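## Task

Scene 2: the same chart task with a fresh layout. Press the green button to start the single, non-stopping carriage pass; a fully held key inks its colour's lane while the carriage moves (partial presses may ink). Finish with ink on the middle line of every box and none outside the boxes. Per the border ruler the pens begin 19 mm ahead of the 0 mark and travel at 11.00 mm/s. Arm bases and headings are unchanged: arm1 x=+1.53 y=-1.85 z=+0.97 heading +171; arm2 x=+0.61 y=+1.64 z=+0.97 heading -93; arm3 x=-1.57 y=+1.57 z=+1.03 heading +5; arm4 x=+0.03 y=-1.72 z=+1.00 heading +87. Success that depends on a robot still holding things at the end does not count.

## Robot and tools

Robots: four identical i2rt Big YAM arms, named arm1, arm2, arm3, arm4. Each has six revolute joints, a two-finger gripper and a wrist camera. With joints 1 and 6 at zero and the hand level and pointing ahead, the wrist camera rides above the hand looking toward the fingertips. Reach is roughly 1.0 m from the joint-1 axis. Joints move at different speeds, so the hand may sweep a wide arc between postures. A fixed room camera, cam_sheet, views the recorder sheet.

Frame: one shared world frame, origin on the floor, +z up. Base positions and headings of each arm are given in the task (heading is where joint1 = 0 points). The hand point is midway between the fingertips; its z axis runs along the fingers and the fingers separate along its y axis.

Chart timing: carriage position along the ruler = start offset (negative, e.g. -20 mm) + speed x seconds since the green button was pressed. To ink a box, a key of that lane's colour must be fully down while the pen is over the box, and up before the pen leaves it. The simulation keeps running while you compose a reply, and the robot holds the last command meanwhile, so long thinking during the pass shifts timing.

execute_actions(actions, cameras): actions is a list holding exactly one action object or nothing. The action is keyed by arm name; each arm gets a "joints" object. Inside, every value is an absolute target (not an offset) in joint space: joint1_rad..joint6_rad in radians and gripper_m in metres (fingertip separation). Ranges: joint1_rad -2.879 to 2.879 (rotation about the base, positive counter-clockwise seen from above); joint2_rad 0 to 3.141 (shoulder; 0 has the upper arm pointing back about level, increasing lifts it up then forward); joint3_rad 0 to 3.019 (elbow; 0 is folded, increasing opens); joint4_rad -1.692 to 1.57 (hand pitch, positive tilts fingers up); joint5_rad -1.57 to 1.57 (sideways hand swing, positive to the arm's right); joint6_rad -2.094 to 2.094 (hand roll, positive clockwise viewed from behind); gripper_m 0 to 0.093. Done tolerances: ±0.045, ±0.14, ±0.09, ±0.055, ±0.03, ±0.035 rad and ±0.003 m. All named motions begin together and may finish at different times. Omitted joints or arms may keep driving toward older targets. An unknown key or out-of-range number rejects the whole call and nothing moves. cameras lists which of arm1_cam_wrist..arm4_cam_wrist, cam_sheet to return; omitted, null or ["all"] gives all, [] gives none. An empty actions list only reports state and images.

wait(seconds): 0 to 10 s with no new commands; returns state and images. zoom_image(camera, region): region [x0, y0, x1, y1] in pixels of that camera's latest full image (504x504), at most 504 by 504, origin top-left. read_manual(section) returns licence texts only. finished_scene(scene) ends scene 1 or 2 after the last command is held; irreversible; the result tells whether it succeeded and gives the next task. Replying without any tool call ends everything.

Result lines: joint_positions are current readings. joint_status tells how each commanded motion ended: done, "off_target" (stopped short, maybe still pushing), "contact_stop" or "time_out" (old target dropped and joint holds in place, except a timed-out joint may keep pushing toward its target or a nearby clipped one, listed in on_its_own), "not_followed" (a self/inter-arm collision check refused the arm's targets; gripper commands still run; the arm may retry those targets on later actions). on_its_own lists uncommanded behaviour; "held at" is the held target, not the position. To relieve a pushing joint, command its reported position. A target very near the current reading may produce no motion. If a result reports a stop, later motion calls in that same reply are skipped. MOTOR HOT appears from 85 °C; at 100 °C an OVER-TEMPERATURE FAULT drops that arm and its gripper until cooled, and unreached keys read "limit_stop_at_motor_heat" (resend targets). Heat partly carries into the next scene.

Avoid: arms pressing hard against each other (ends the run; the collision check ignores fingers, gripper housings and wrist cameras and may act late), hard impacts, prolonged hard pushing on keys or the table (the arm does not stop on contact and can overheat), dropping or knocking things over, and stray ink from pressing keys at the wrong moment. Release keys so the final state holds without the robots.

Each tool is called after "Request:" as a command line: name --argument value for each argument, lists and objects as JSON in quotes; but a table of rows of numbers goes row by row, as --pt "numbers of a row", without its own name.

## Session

Request:
execute_actions --actions '[]'

Scene clock: 0.00 s.
arm1.joint_positions: joint1_rad=+0.442 joint2_rad=+0.269 joint3_rad=+1.543 joint4_rad=-1.350 joint5_rad=-0.150 joint6_rad=-0.394 gripper_m=+0.094
arm1.joint_status: not commanded
arm1.hand: x=+1.4922 y=-1.8787 z=+1.6177 quat_wxyz=(+0.019, +0.679, +0.290, -0.674) (m; scene frame)
arm2.joint_positions: joint1_rad=+0.330 joint2_rad=+0.496 joint3_rad=+1.431 joint4_rad=-1.460 joint5_rad=-0.046 joint6_rad=+0.131 gripper_m=+0.094
arm2.joint_status: not commanded
arm2.hand: x=+0.6607 y=+1.4937 z=+1.5272 quat_wxyz=(-0.426, -0.557, -0.663, +0.262) (m; scene frame)
arm3.joint_positions: joint1_rad=+0.558 joint2_rad=+0.625 joint3_rad=+1.559 joint4_rad=-1.606 joint5_rad=+0.120 joint6_rad=-0.537 gripper_m=+0.095
arm3.joint_status: not commanded
arm3.hand: x=-1.4171 y=+1.6586 z=+1.5952 quat_wxyz=(-0.436, +0.482, -0.759, +0.034) (m; scene frame)
arm4.joint_positions: joint1_rad=+0.039 joint2_rad=+0.266 joint3_rad=+1.517 joint4_rad=-1.317 joint5_rad=+0.129 joint6_rad=-0.663 gripper_m=+0.095
arm4.joint_status: not commanded
arm4.hand: x=+0.0607 y=-1.6776 z=+1.6406 quat_wxyz=(-0.631, +0.635, -0.370, -0.249) (m; scene frame)
pictures: arm1_cam_wrist, arm2_cam_wrist, arm3_cam_wrist, arm4_cam_wrist, cam_sheet
Images, in order (width x height): arm1_cam_wrist 504x504, arm2_cam_wrist 504x504, arm3_cam_wrist 504x504, arm4_cam_wrist 504x504, cam_sheet 504x504.

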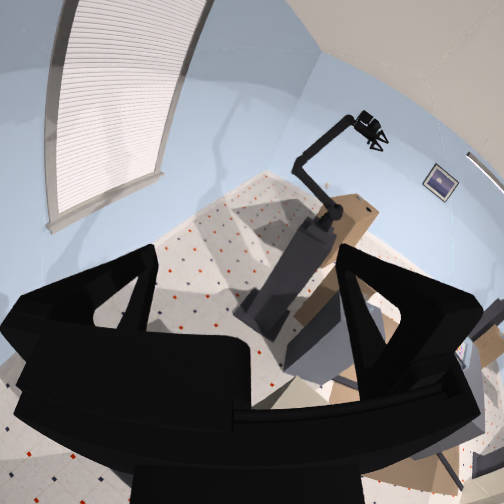

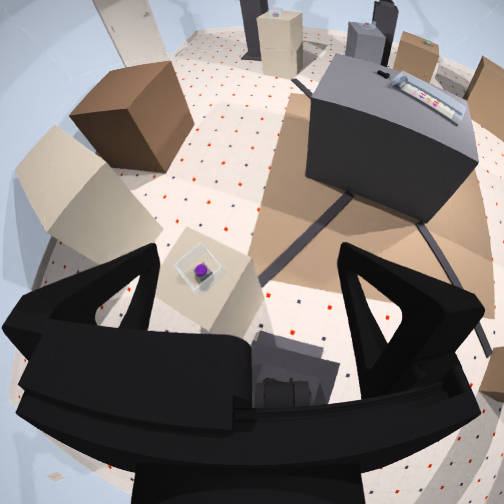

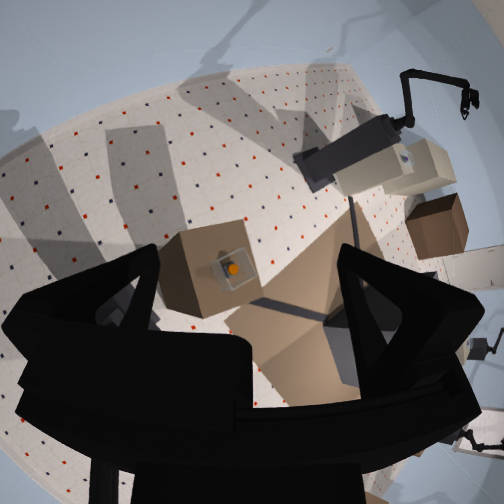

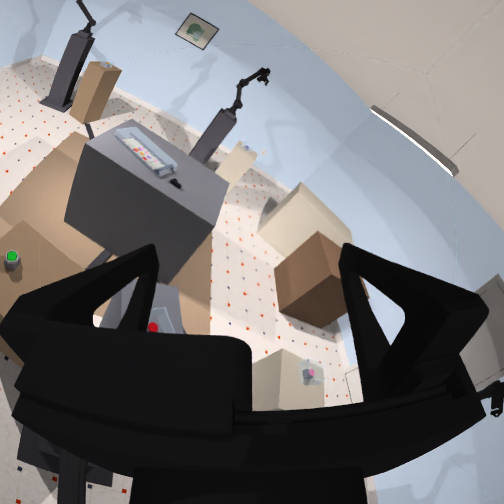

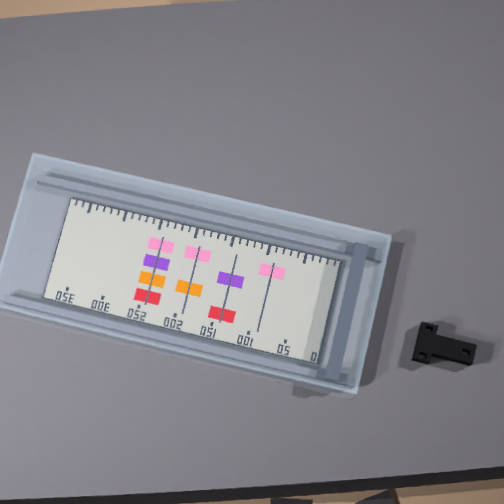

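Request:
zoom_image --camera "cam_sheet" --region '[200, 210, 370, 380]'

Request:
zoom_image --camera "cam_sheet" --region '[100, 190, 270, 360]'

Request:
zoom_image --camera "arm2_cam_wrist" --region '[230, 0, 480, 130]'

Region (200, 210, 370, 380) of cam_sheet's 504x504 image, scaled by 2.965, with more detail than that image has.

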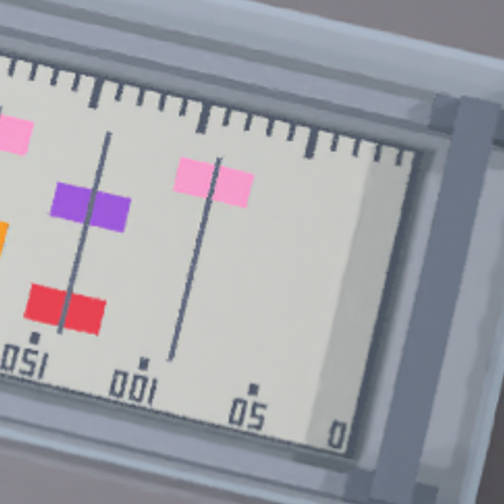

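Region (100, 190, 270, 360) of cam_sheet's 504x504 image, scaled by 2.965, with more detail than that image has.

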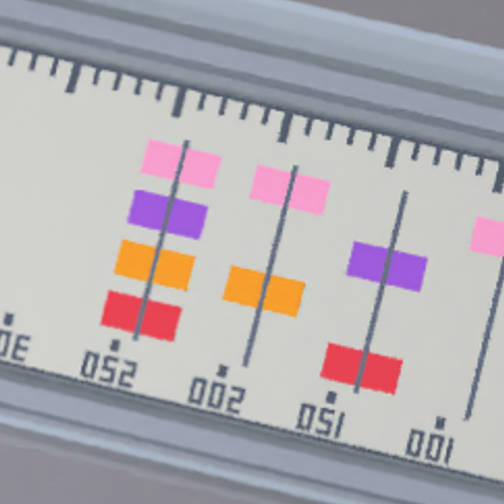

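Region (230, 0, 480, 130) of arm2_cam_wrist's 504x504 image, scaled by 2.016, with more detail than that image has; it fills the top 262 rows of this view, and the rest is white.

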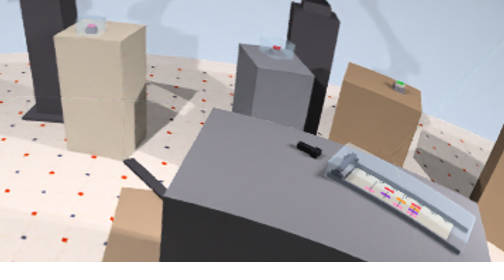

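Request:
zoom_image --camera "arm2_cam_wrist" --region '[170, 238, 233, 301]'

Request:
zoom_image --camera "arm3_cam_wrist" --region '[202, 238, 265, 301]'

Request:
zoom_image --camera "arm4_cam_wrist" --region '[120, 290, 183, 353]'

Request:
zoom_image --camera "arm4_cam_wrist" --region '[0, 228, 63, 291]'

Request:
zoom_image --camera "arm4_cam_wrist" --region '[280, 342, 343, 405]'

Region (170, 238, 233, 301) of arm2_cam_wrist's 504x504 image, scaled by 8.000, with more detail than that image has.

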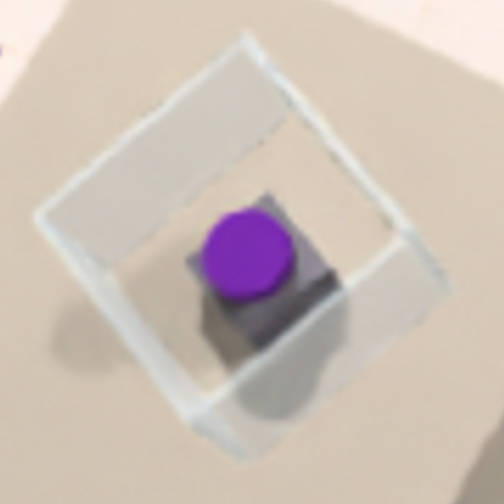

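Region (202, 238, 265, 301) of arm3_cam_wrist's 504x504 image, scaled by 8.000, with more detail than that image has.

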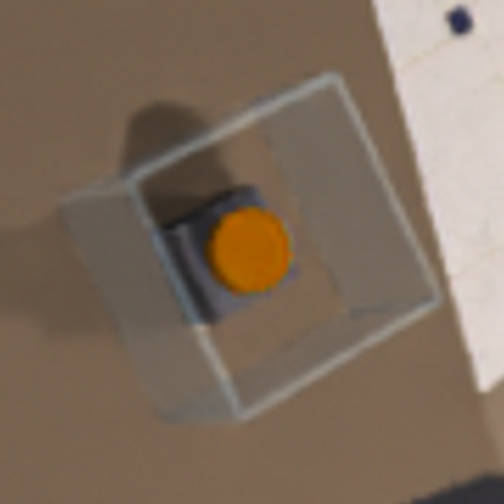

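Region (120, 290, 183, 353) of arm4_cam_wrist's 504x504 image, scaled by 8.000, with more detail than that image has.

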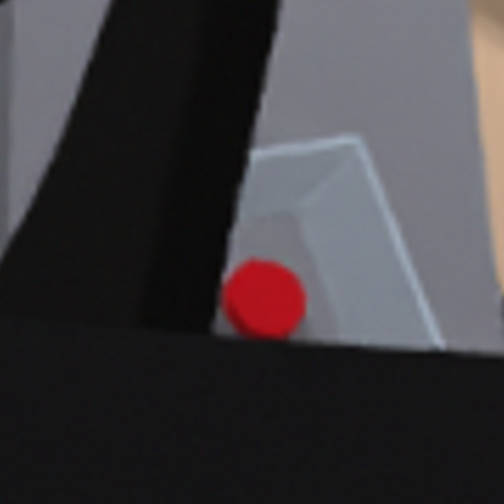

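Region (0, 228, 63, 291) of arm4_cam_wrist's 504x504 image, scaled by 8.000, with more detail than that image has.

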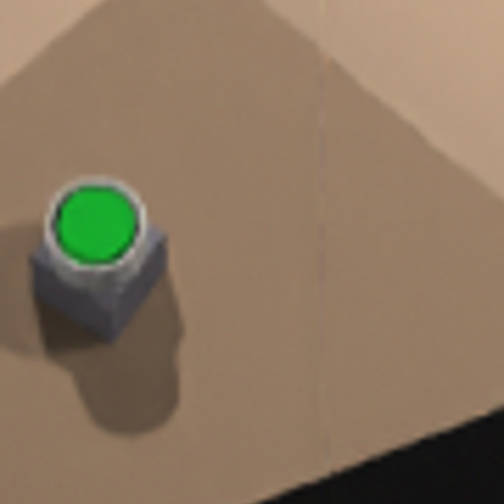

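Region (280, 342, 343, 405) of arm4_cam_wrist's 504x504 image, scaled by 8.000, with more detail than that image has.

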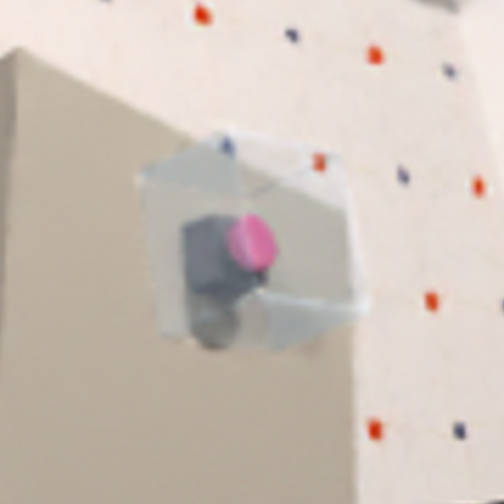

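Request:
zoom_image --camera "arm2_cam_wrist" --region '[255, 0, 297, 42]'

Request:
zoom_image --camera "arm2_cam_wrist" --region '[346, 4, 388, 46]'

Request:
zoom_image --camera "arm2_cam_wrist" --region '[407, 20, 449, 62]'

Request:
zoom_image --camera "arm1_cam_wrist" --region '[310, 180, 410, 330]'

Request:
zoom_image --camera "arm4_cam_wrist" --region '[80, 40, 270, 170]'

Request:
zoom_image --camera "arm3_cam_wrist" --region '[380, 135, 430, 185]'

Region (255, 0, 297, 42) of arm2_cam_wrist's 504x504 image, scaled by 12.000, with more detail than that image has.

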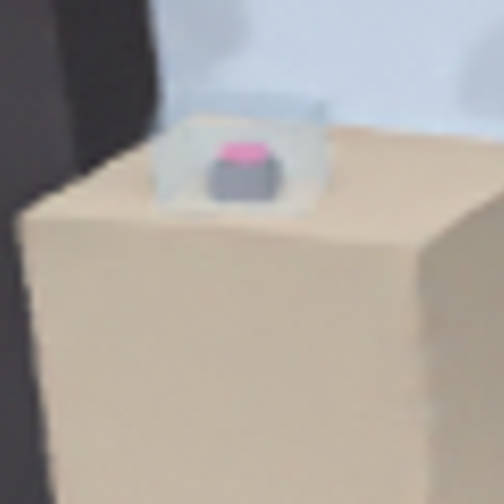

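Region (346, 4, 388, 46) of arm2_cam_wrist's 504x504 image, scaled by 12.000, with more detail than that image has.

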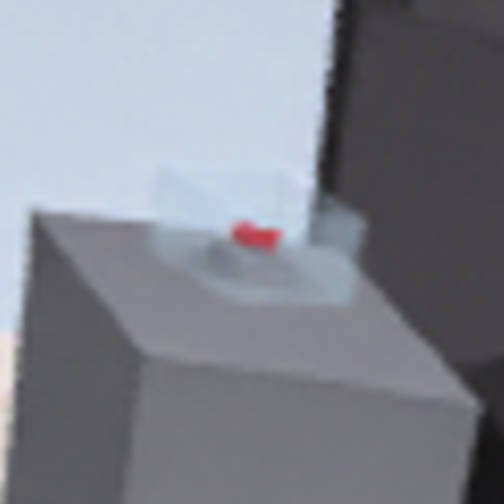

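Region (407, 20, 449, 62) of arm2_cam_wrist's 504x504 image, scaled by 12.000, with more detail than that image has.

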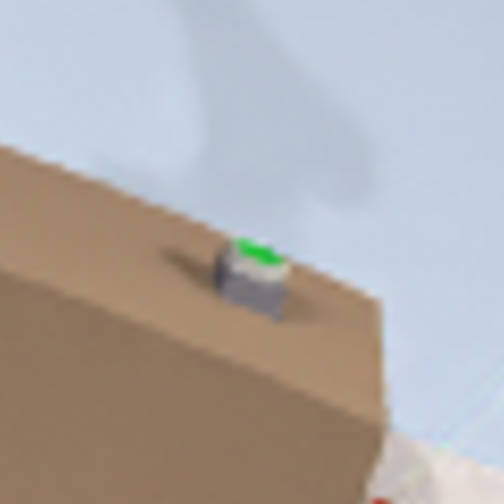

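Region (310, 180, 410, 330) of arm1_cam_wrist's 504x504 image, scaled by 3.360, with more detail than that image has.

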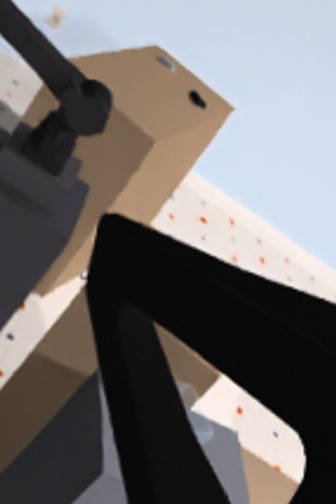

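Region (80, 40, 270, 170) of arm4_cam_wrist's 504x504 image, scaled by 2.653, with more detail than that image has; it fills the top 345 rows of this view, and the rest is white.

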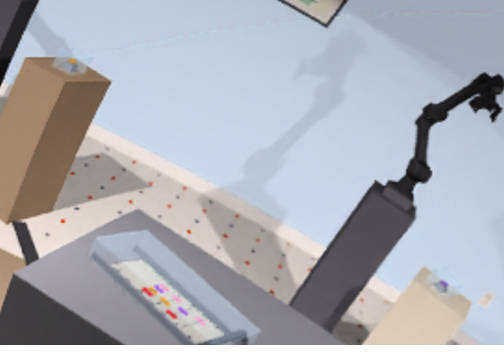

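Region (380, 135, 430, 185) of arm3_cam_wrist's 504x504 image, scaled by 10.080, with more detail than that image has.

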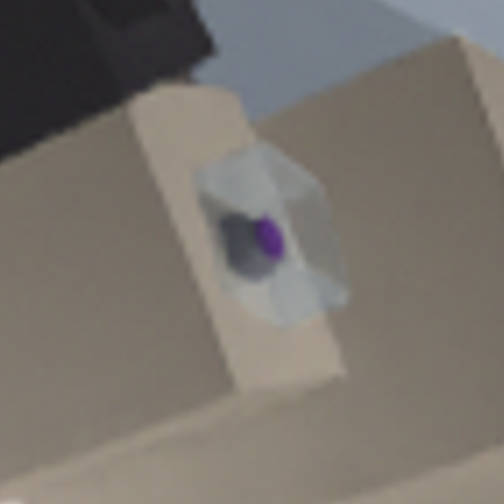

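Request:
execute_actions --actions '[{"arm1":{"joints":{"joint1_rad":-0.87,"joint2_rad":2.07,"joint3_rad":1.68,"joint4_rad":-1.14,"joint5_rad":0,"joint6_rad":0,"gripper_m":0}},"arm2":{"joints":{"joint1_rad":0.905,"joint2_rad":1.89,"joint3_rad":1.225,"joint4_rad":-0.885,"joint5_rad":0,"joint6_rad":0,"gripper_m":0}},"arm3":{"joints":{"joint1_rad":-0.215,"joint2_rad":1.95,"joint3_rad":1.13,"joint4_rad":-0.73,"joint5_rad":0,"joint6_rad":0,"gripper_m":0}},"arm4":{"joints":{"joint1_rad":-0.46,"joint2_rad":1.955,"joint3_rad":1.25,"joint4_rad":-0.845,"joint5_rad":0,"joint6_rad":0,"gripper_m":0}}}]' --cameras '["arm1_cam_wrist","arm2_cam_wrist","arm3_cam_wrist","arm4_cam_wrist"]'

Scene clock: 24.33 s.
arm1.joint_positions: joint1_rad=-0.869 joint2_rad=+2.049 joint3_rad=+1.678 joint4_rad=-1.140 joint5_rad=-0.001 joint6_rad=-0.007 gripper_m=+0.001
arm1.joint_status: all done
arm1.hand: x=+1.2014 y=-1.3091 z=+1.0200 quat_wxyz=(-0.018, +0.872, -0.489, -0.018) (m; scene frame)
arm2.joint_positions: joint1_rad=+0.906 joint2_rad=+1.895 joint3_rad=+1.213 joint4_rad=-0.893 joint5_rad=-0.001 joint6_rad=+0.016 gripper_m=+0.000
arm2.joint_status: all done
arm2.hand: x=+0.9827 y=+1.3111 z=+0.9526 quat_wxyz=(+0.004, -0.361, -0.932, +0.002) (m; scene frame)
arm3.joint_positions: joint1_rad=-0.224 joint2_rad=+1.963 joint3_rad=+1.123 joint4_rad=-0.743 joint5_rad=+0.000 joint6_rad=-0.012 gripper_m=+0.001
arm3.joint_status: all done
arm3.hand: x=-1.0882 y=+1.5012 z=+0.9601 quat_wxyz=(+0.004, -0.061, -0.998, +0.003) (m; scene frame)
arm4.joint_positions: joint1_rad=-0.456 joint2_rad=+1.969 joint3_rad=+1.243 joint4_rad=-0.857 joint5_rad=+0.000 joint6_rad=-0.010 gripper_m=+0.001
arm4.joint_status: all done
arm4.hand: x=+0.2859 y=-1.2780 z=+0.9455 quat_wxyz=(+0.012, +0.507, -0.862, +0.007) (m; scene frame)
pictures: arm1_cam_wrist, arm2_cam_wrist, arm3_cam_wrist, arm4_cam_wrist
Images, in order (width x height): arm1_cam_wrist 504x504, arm2_cam_wrist 504x504, arm3_cam_wrist 504x504, arm4_cam_wrist 504x504.

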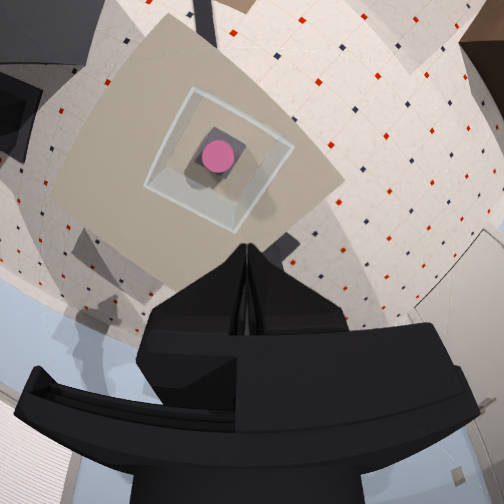

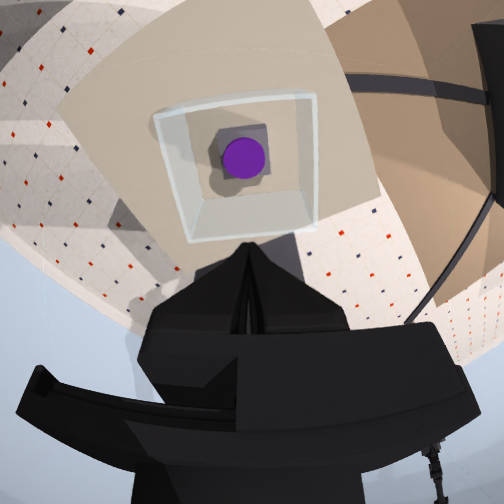

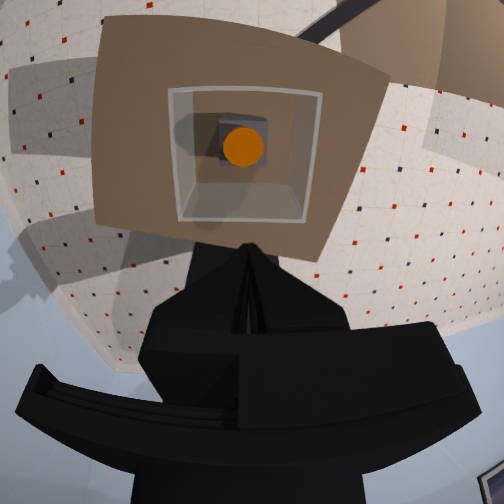

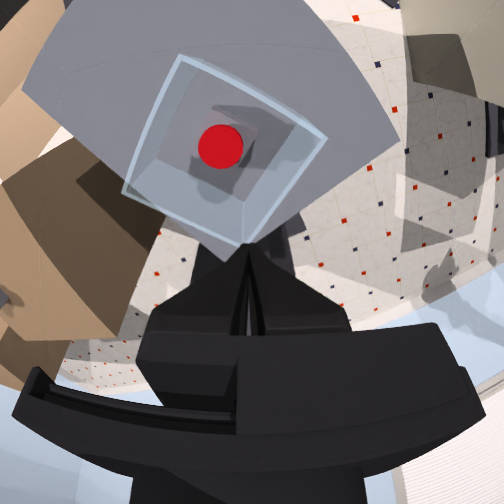

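Request:
zoom_image --camera "arm1_cam_wrist" --region '[176, 126, 302, 252]'

Request:
zoom_image --camera "arm2_cam_wrist" --region '[186, 126, 312, 252]'

Request:
zoom_image --camera "arm3_cam_wrist" --region '[186, 120, 312, 252]'

Request:
zoom_image --camera "arm4_cam_wrist" --region '[176, 116, 312, 252]'

Region (176, 126, 302, 252) of arm1_cam_wrist's 504x504 image, scaled by 4.000, with more detail than that image has.

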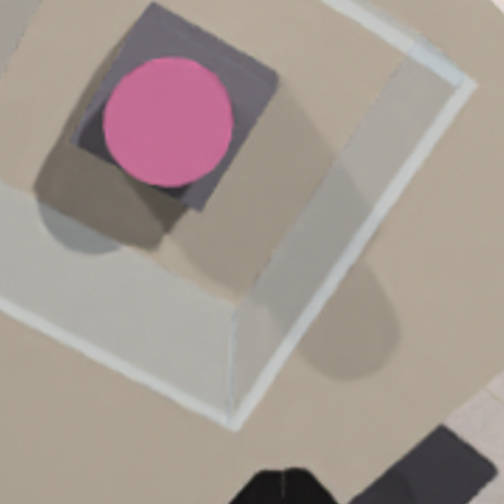

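Region (186, 126, 312, 252) of arm2_cam_wrist's 504x504 image, scaled by 4.000, with more detail than that image has.

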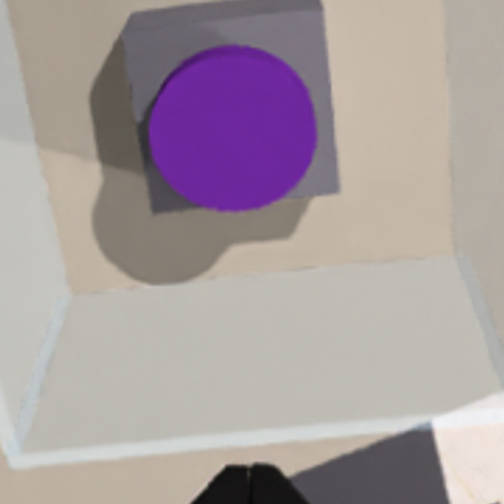

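Region (186, 120, 312, 252) of arm3_cam_wrist's 504x504 image, scaled by 3.818, with more detail than that image has; it fills the left 481 columns of this view, and the rest is white.

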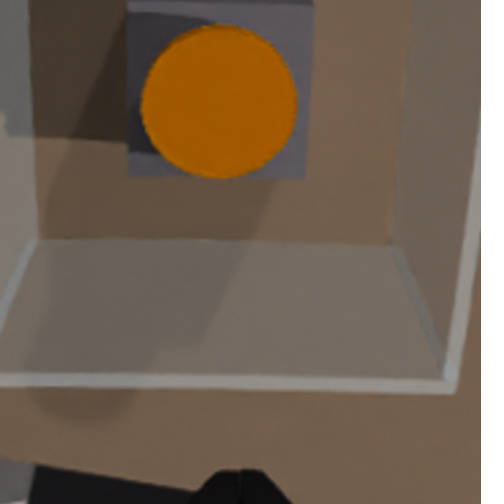

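Region (176, 116, 312, 252) of arm4_cam_wrist's 504x504 image, scaled by 3.706, with more detail than that image has.

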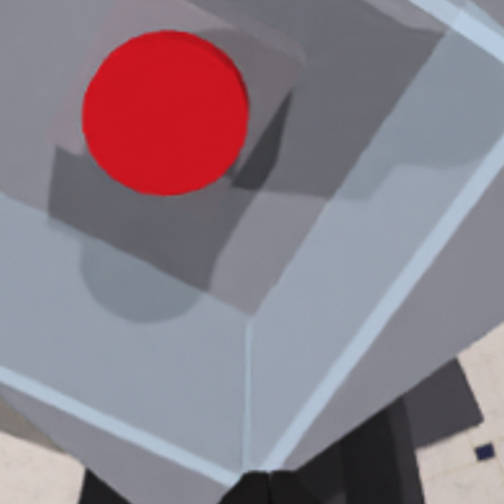

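Request:
zoom_image --camera "arm4_cam_wrist" --region '[0, 260, 70, 330]'

Region (0, 260, 70, 330) of arm4_cam_wrist's 504x504 image, scaled by 7.200, with more detail than that image has.

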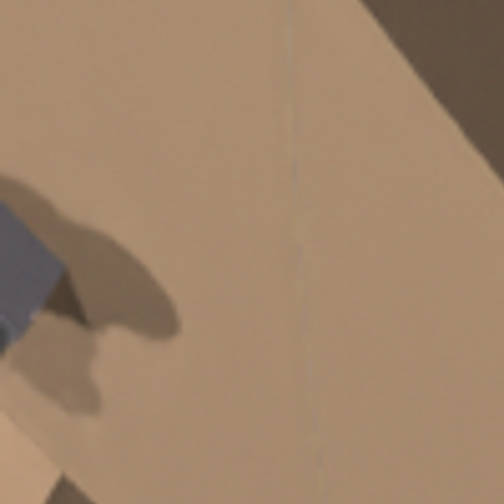

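Request:
execute_actions --actions '[{"arm1":{"joints":{"joint1_rad":-0.812,"joint2_rad":2.355,"joint3_rad":1.68,"joint4_rad":-0.872}},"arm2":{"joints":{"joint1_rad":0.915,"joint2_rad":2.125,"joint3_rad":1.218,"joint4_rad":-0.615}},"arm3":{"joints":{"joint1_rad":-0.205,"joint2_rad":2.25,"joint3_rad":1.225,"joint4_rad":-0.475}},"arm4":{"joints":{"joint1_rad":0.695,"joint2_rad":2.25,"joint3_rad":1.75,"joint4_rad":-1.02}}}]' --cameras '["arm1_cam_wrist","arm2_cam_wrist","arm3_cam_wrist","arm4_cam_wrist"]'

Scene clock: 39.90 s.
arm1.joint_positions: joint1_rad=-0.806 joint2_rad=+2.362 joint3_rad=+1.668 joint4_rad=-0.885 joint5_rad=-0.001 joint6_rad=-0.007 gripper_m=+0.001
arm1.joint_status: all done
arm1.hand: x=+1.1696 y=-1.3281 z=+0.8263 quat_wxyz=(-0.001, +0.887, -0.462, +0.011) (m; scene frame)
arm2.joint_positions: joint1_rad=+0.906 joint2_rad=+2.147 joint3_rad=+1.204 joint4_rad=-0.625 joint5_rad=-0.001 joint6_rad=+0.016 gripper_m=+0.000
arm2.joint_status: all done
arm2.hand: x=+0.9877 y=+1.3053 z=+0.8271 quat_wxyz=(+0.001, -0.361, -0.932, +0.004) (m; scene frame)
arm3.joint_positions: joint1_rad=-0.212 joint2_rad=+2.266 joint3_rad=+1.212 joint4_rad=-0.487 joint5_rad=+0.000 joint6_rad=-0.011 gripper_m=+0.001
arm3.joint_status: all done
arm3.hand: x=-1.0566 y=+1.5017 z=+0.8357 quat_wxyz=(-0.016, -0.055, -0.998, +0.005) (m; scene frame)
arm4.joint_positions: joint1_rad=+0.696 joint2_rad=+2.259 joint3_rad=+1.737 joint4_rad=-1.007 joint5_rad=-0.002 joint6_rad=-0.007 gripper_m=+0.001
arm4.joint_status: all done
arm4.hand: x=-0.3575 y=-1.1964 z=+0.9394 quat_wxyz=(-0.001, +0.894, -0.448, -0.020) (m; scene frame)
pictures: arm1_cam_wrist, arm2_cam_wrist, arm3_cam_wrist, arm4_cam_wrist
Images, in order (width x height): arm1_cam_wrist 504x504, arm2_cam_wrist 504x504, arm3_cam_wrist 504x504, arm4_cam_wrist 504x504.

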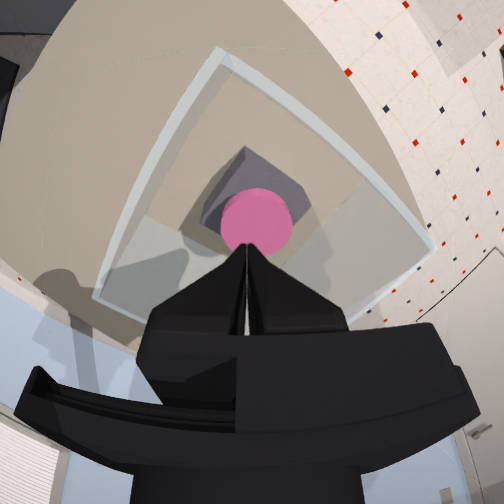

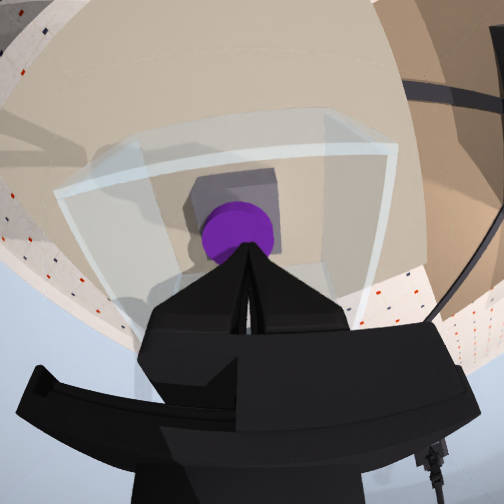

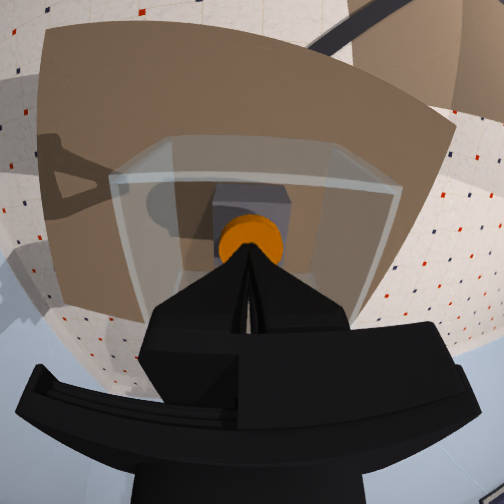

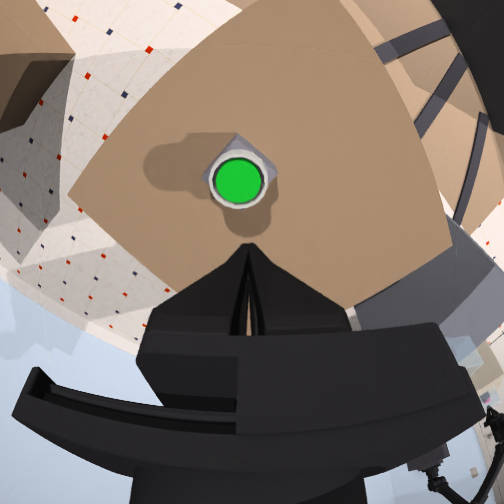

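Request:
zoom_image --camera "arm1_cam_wrist" --region '[200, 170, 312, 282]'

Request:
zoom_image --camera "arm2_cam_wrist" --region '[186, 170, 298, 282]'

Request:
zoom_image --camera "arm3_cam_wrist" --region '[196, 176, 308, 288]'

Request:
zoom_image --camera "arm4_cam_wrist" --region '[186, 140, 298, 252]'

Region (200, 170, 312, 282) of arm1_cam_wrist's 504x504 image, scaled by 4.500, with more detail than that image has.

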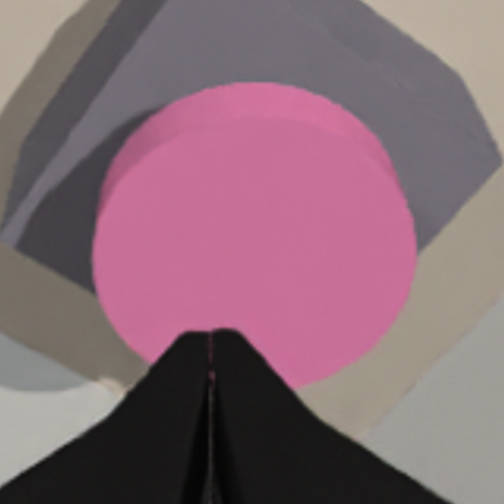

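Region (186, 170, 298, 282) of arm2_cam_wrist's 504x504 image, scaled by 4.500, with more detail than that image has.

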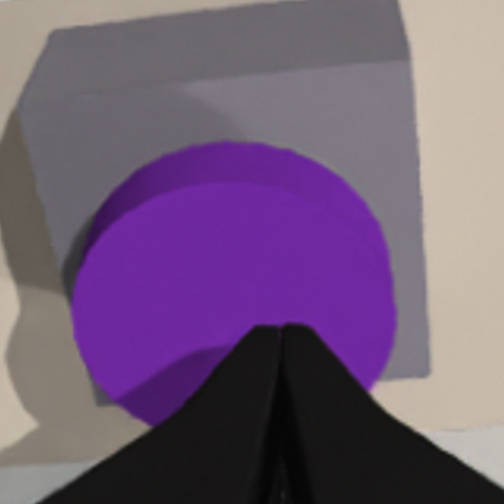

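Region (196, 176, 308, 288) of arm3_cam_wrist's 504x504 image, scaled by 4.500, with more detail than that image has.

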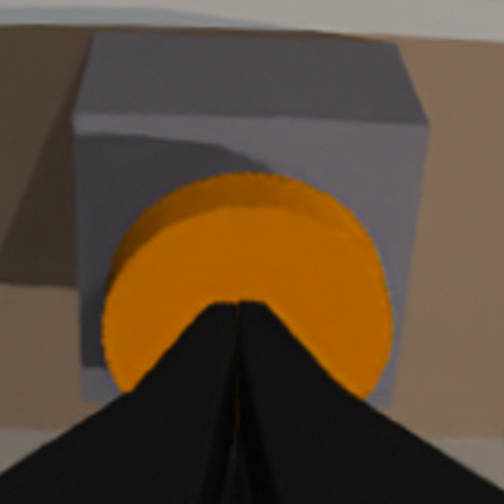

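Region (186, 140, 298, 252) of arm4_cam_wrist's 504x504 image, scaled by 4.500, with more detail than that image has.

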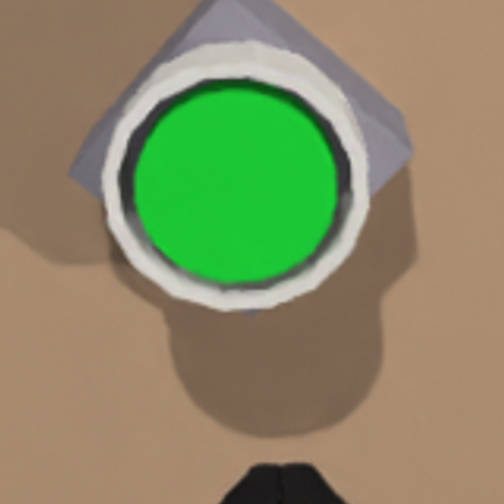

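Request:
execute_actions --actions '[{"arm1":{"joints":{"joint1_rad":-0.822,"joint4_rad":-0.83}},"arm2":{"joints":{"joint1_rad":0.925,"joint4_rad":-0.598}},"arm4":{"joints":{"joint1_rad":0.712,"joint2_rad":2.393,"joint3_rad":1.75,"joint4_rad":-0.818}}}]' --cameras '["arm1_cam_wrist","arm2_cam_wrist","arm4_cam_wrist"]'

Scene clock: 46.10 s.
arm1.joint_positions: joint1_rad=-0.814 joint2_rad=+2.362 joint3_rad=+1.668 joint4_rad=-0.844 joint5_rad=-0.001 joint6_rad=-0.007 gripper_m=+0.001
arm1.joint_status: all done
arm1.hand: x=+1.1683 y=-1.3168 z=+0.8264 quat_wxyz=(-0.011, +0.885, -0.465, -0.007) (m; scene frame)
arm2.joint_positions: joint1_rad=+0.913 joint2_rad=+2.147 joint3_rad=+1.204 joint4_rad=-0.608 joint5_rad=-0.001 joint6_rad=+0.016 gripper_m=+0.000
arm2.joint_status: all done
arm2.hand: x=+0.9930 y=+1.3051 z=+0.8271 quat_wxyz=(-0.007, -0.358, -0.934, +0.006) (m; scene frame)
arm3.joint_positions: joint1_rad=-0.212 joint2_rad=+2.266 joint3_rad=+1.212 joint4_rad=-0.487 joint5_rad=+0.000 joint6_rad=-0.011 gripper_m=+0.001
arm3.joint_status: not commanded
arm3.hand: x=-1.0566 y=+1.5017 z=+0.8357 quat_wxyz=(-0.016, -0.055, -0.998, +0.005) (m; scene frame)
arm4.joint_positions: joint1_rad=+0.700 joint2_rad=+2.418 joint3_rad=+1.737 joint4_rad=-0.833 joint5_rad=-0.002 joint6_rad=-0.007 gripper_m=+0.001
arm4.joint_status: all done
arm4.hand: x=-0.3636 y=-1.1954 z=+0.8400 quat_wxyz=(-0.004, +0.895, -0.446, -0.026) (m; scene frame)
pictures: arm1_cam_wrist, arm2_cam_wrist, arm4_cam_wrist
Images, in order (width x height): arm1_cam_wrist 504x504, arm2_cam_wrist 504x504, arm4_cam_wrist 504x504.

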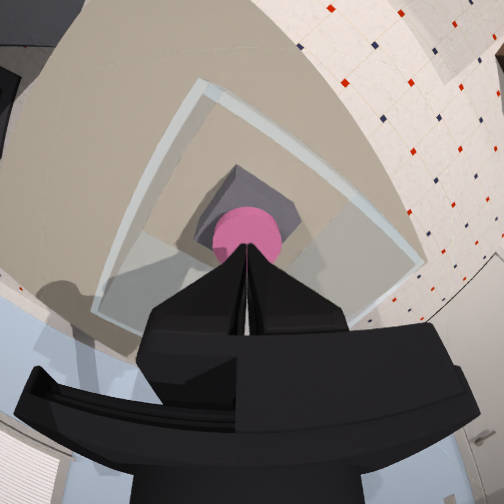

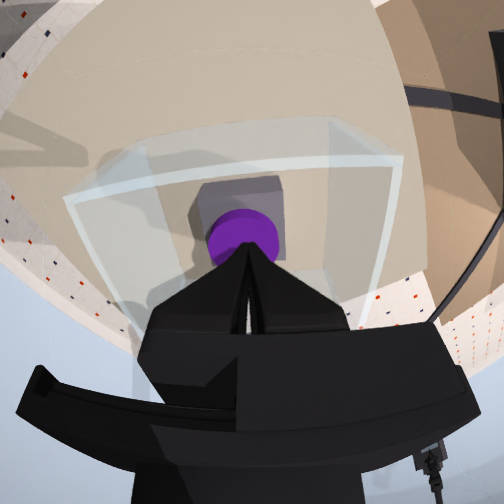

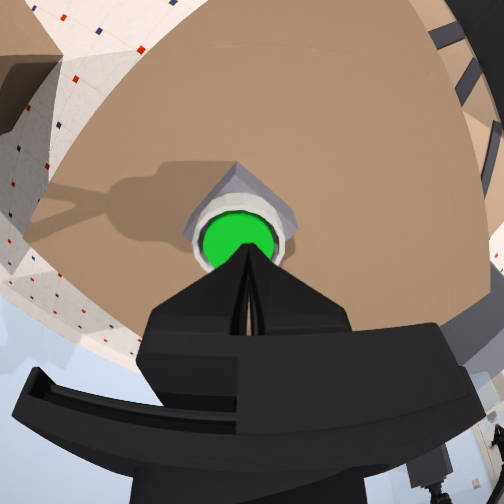

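Request:
zoom_image --camera "arm4_cam_wrist" --region '[186, 180, 298, 292]'

Request:
execute_actions --actions '[]' --cameras '["cam_sheet"]'

Region (186, 180, 298, 292) of arm4_cam_wrist's 504x504 image, scaled by 4.500, with more detail than that image has.

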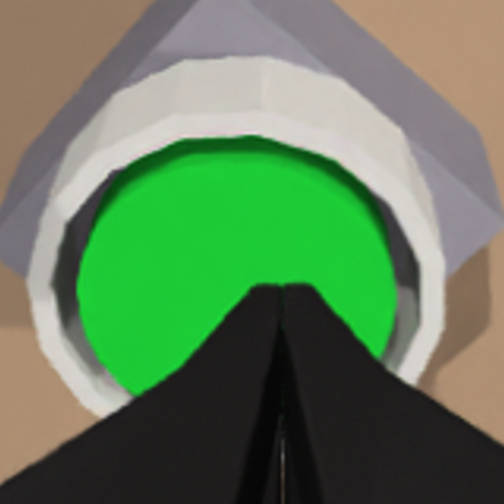

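Scene clock: 46.43 s.
arm1.joint_positions: joint1_rad=-0.814 joint2_rad=+2.362 joint3_rad=+1.668 joint4_rad=-0.844 joint5_rad=-0.001 joint6_rad=-0.007 gripper_m=+0.001
arm1.joint_status: all done
arm1.hand: x=+1.1683 y=-1.3168 z=+0.8264 quat_wxyz=(-0.011, +0.885, -0.465, -0.007) (m; scene frame)
arm2.joint_positions: joint1_rad=+0.913 joint2_rad=+2.147 joint3_rad=+1.204 joint4_rad=-0.608 joint5_rad=-0.001 joint6_rad=+0.016 gripper_m=+0.000
arm2.joint_status: all done
arm2.hand: x=+0.9930 y=+1.3051 z=+0.8271 quat_wxyz=(-0.007, -0.358, -0.934, +0.006) (m; scene frame)
arm3.joint_positions: joint1_rad=-0.212 joint2_rad=+2.266 joint3_rad=+1.212 joint4_rad=-0.487 joint5_rad=+0.000 joint6_rad=-0.011 gripper_m=+0.001
arm3.joint_status: not commanded
arm3.hand: x=-1.0566 y=+1.5017 z=+0.8357 quat_wxyz=(-0.016, -0.055, -0.998, +0.005) (m; scene frame)
arm4.joint_positions: joint1_rad=+0.700 joint2_rad=+2.418 joint3_rad=+1.737 joint4_rad=-0.833 joint5_rad=-0.002 joint6_rad=-0.007 gripper_m=+0.001
arm4.joint_status: all done
arm4.hand: x=-0.3636 y=-1.1954 z=+0.8400 quat_wxyz=(-0.004, +0.895, -0.446, -0.026) (m; scene frame)
pictures: cam_sheet
Images, in order (width x height): cam_sheet 504x504.

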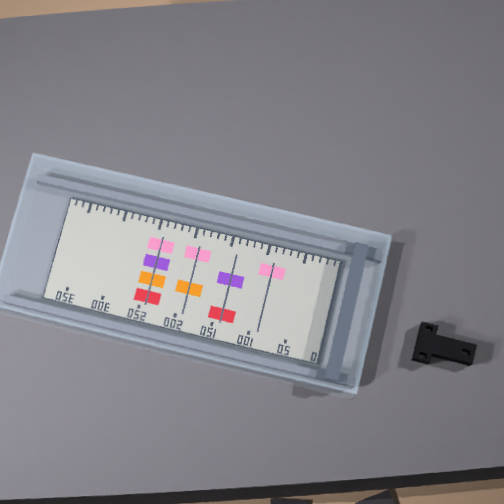

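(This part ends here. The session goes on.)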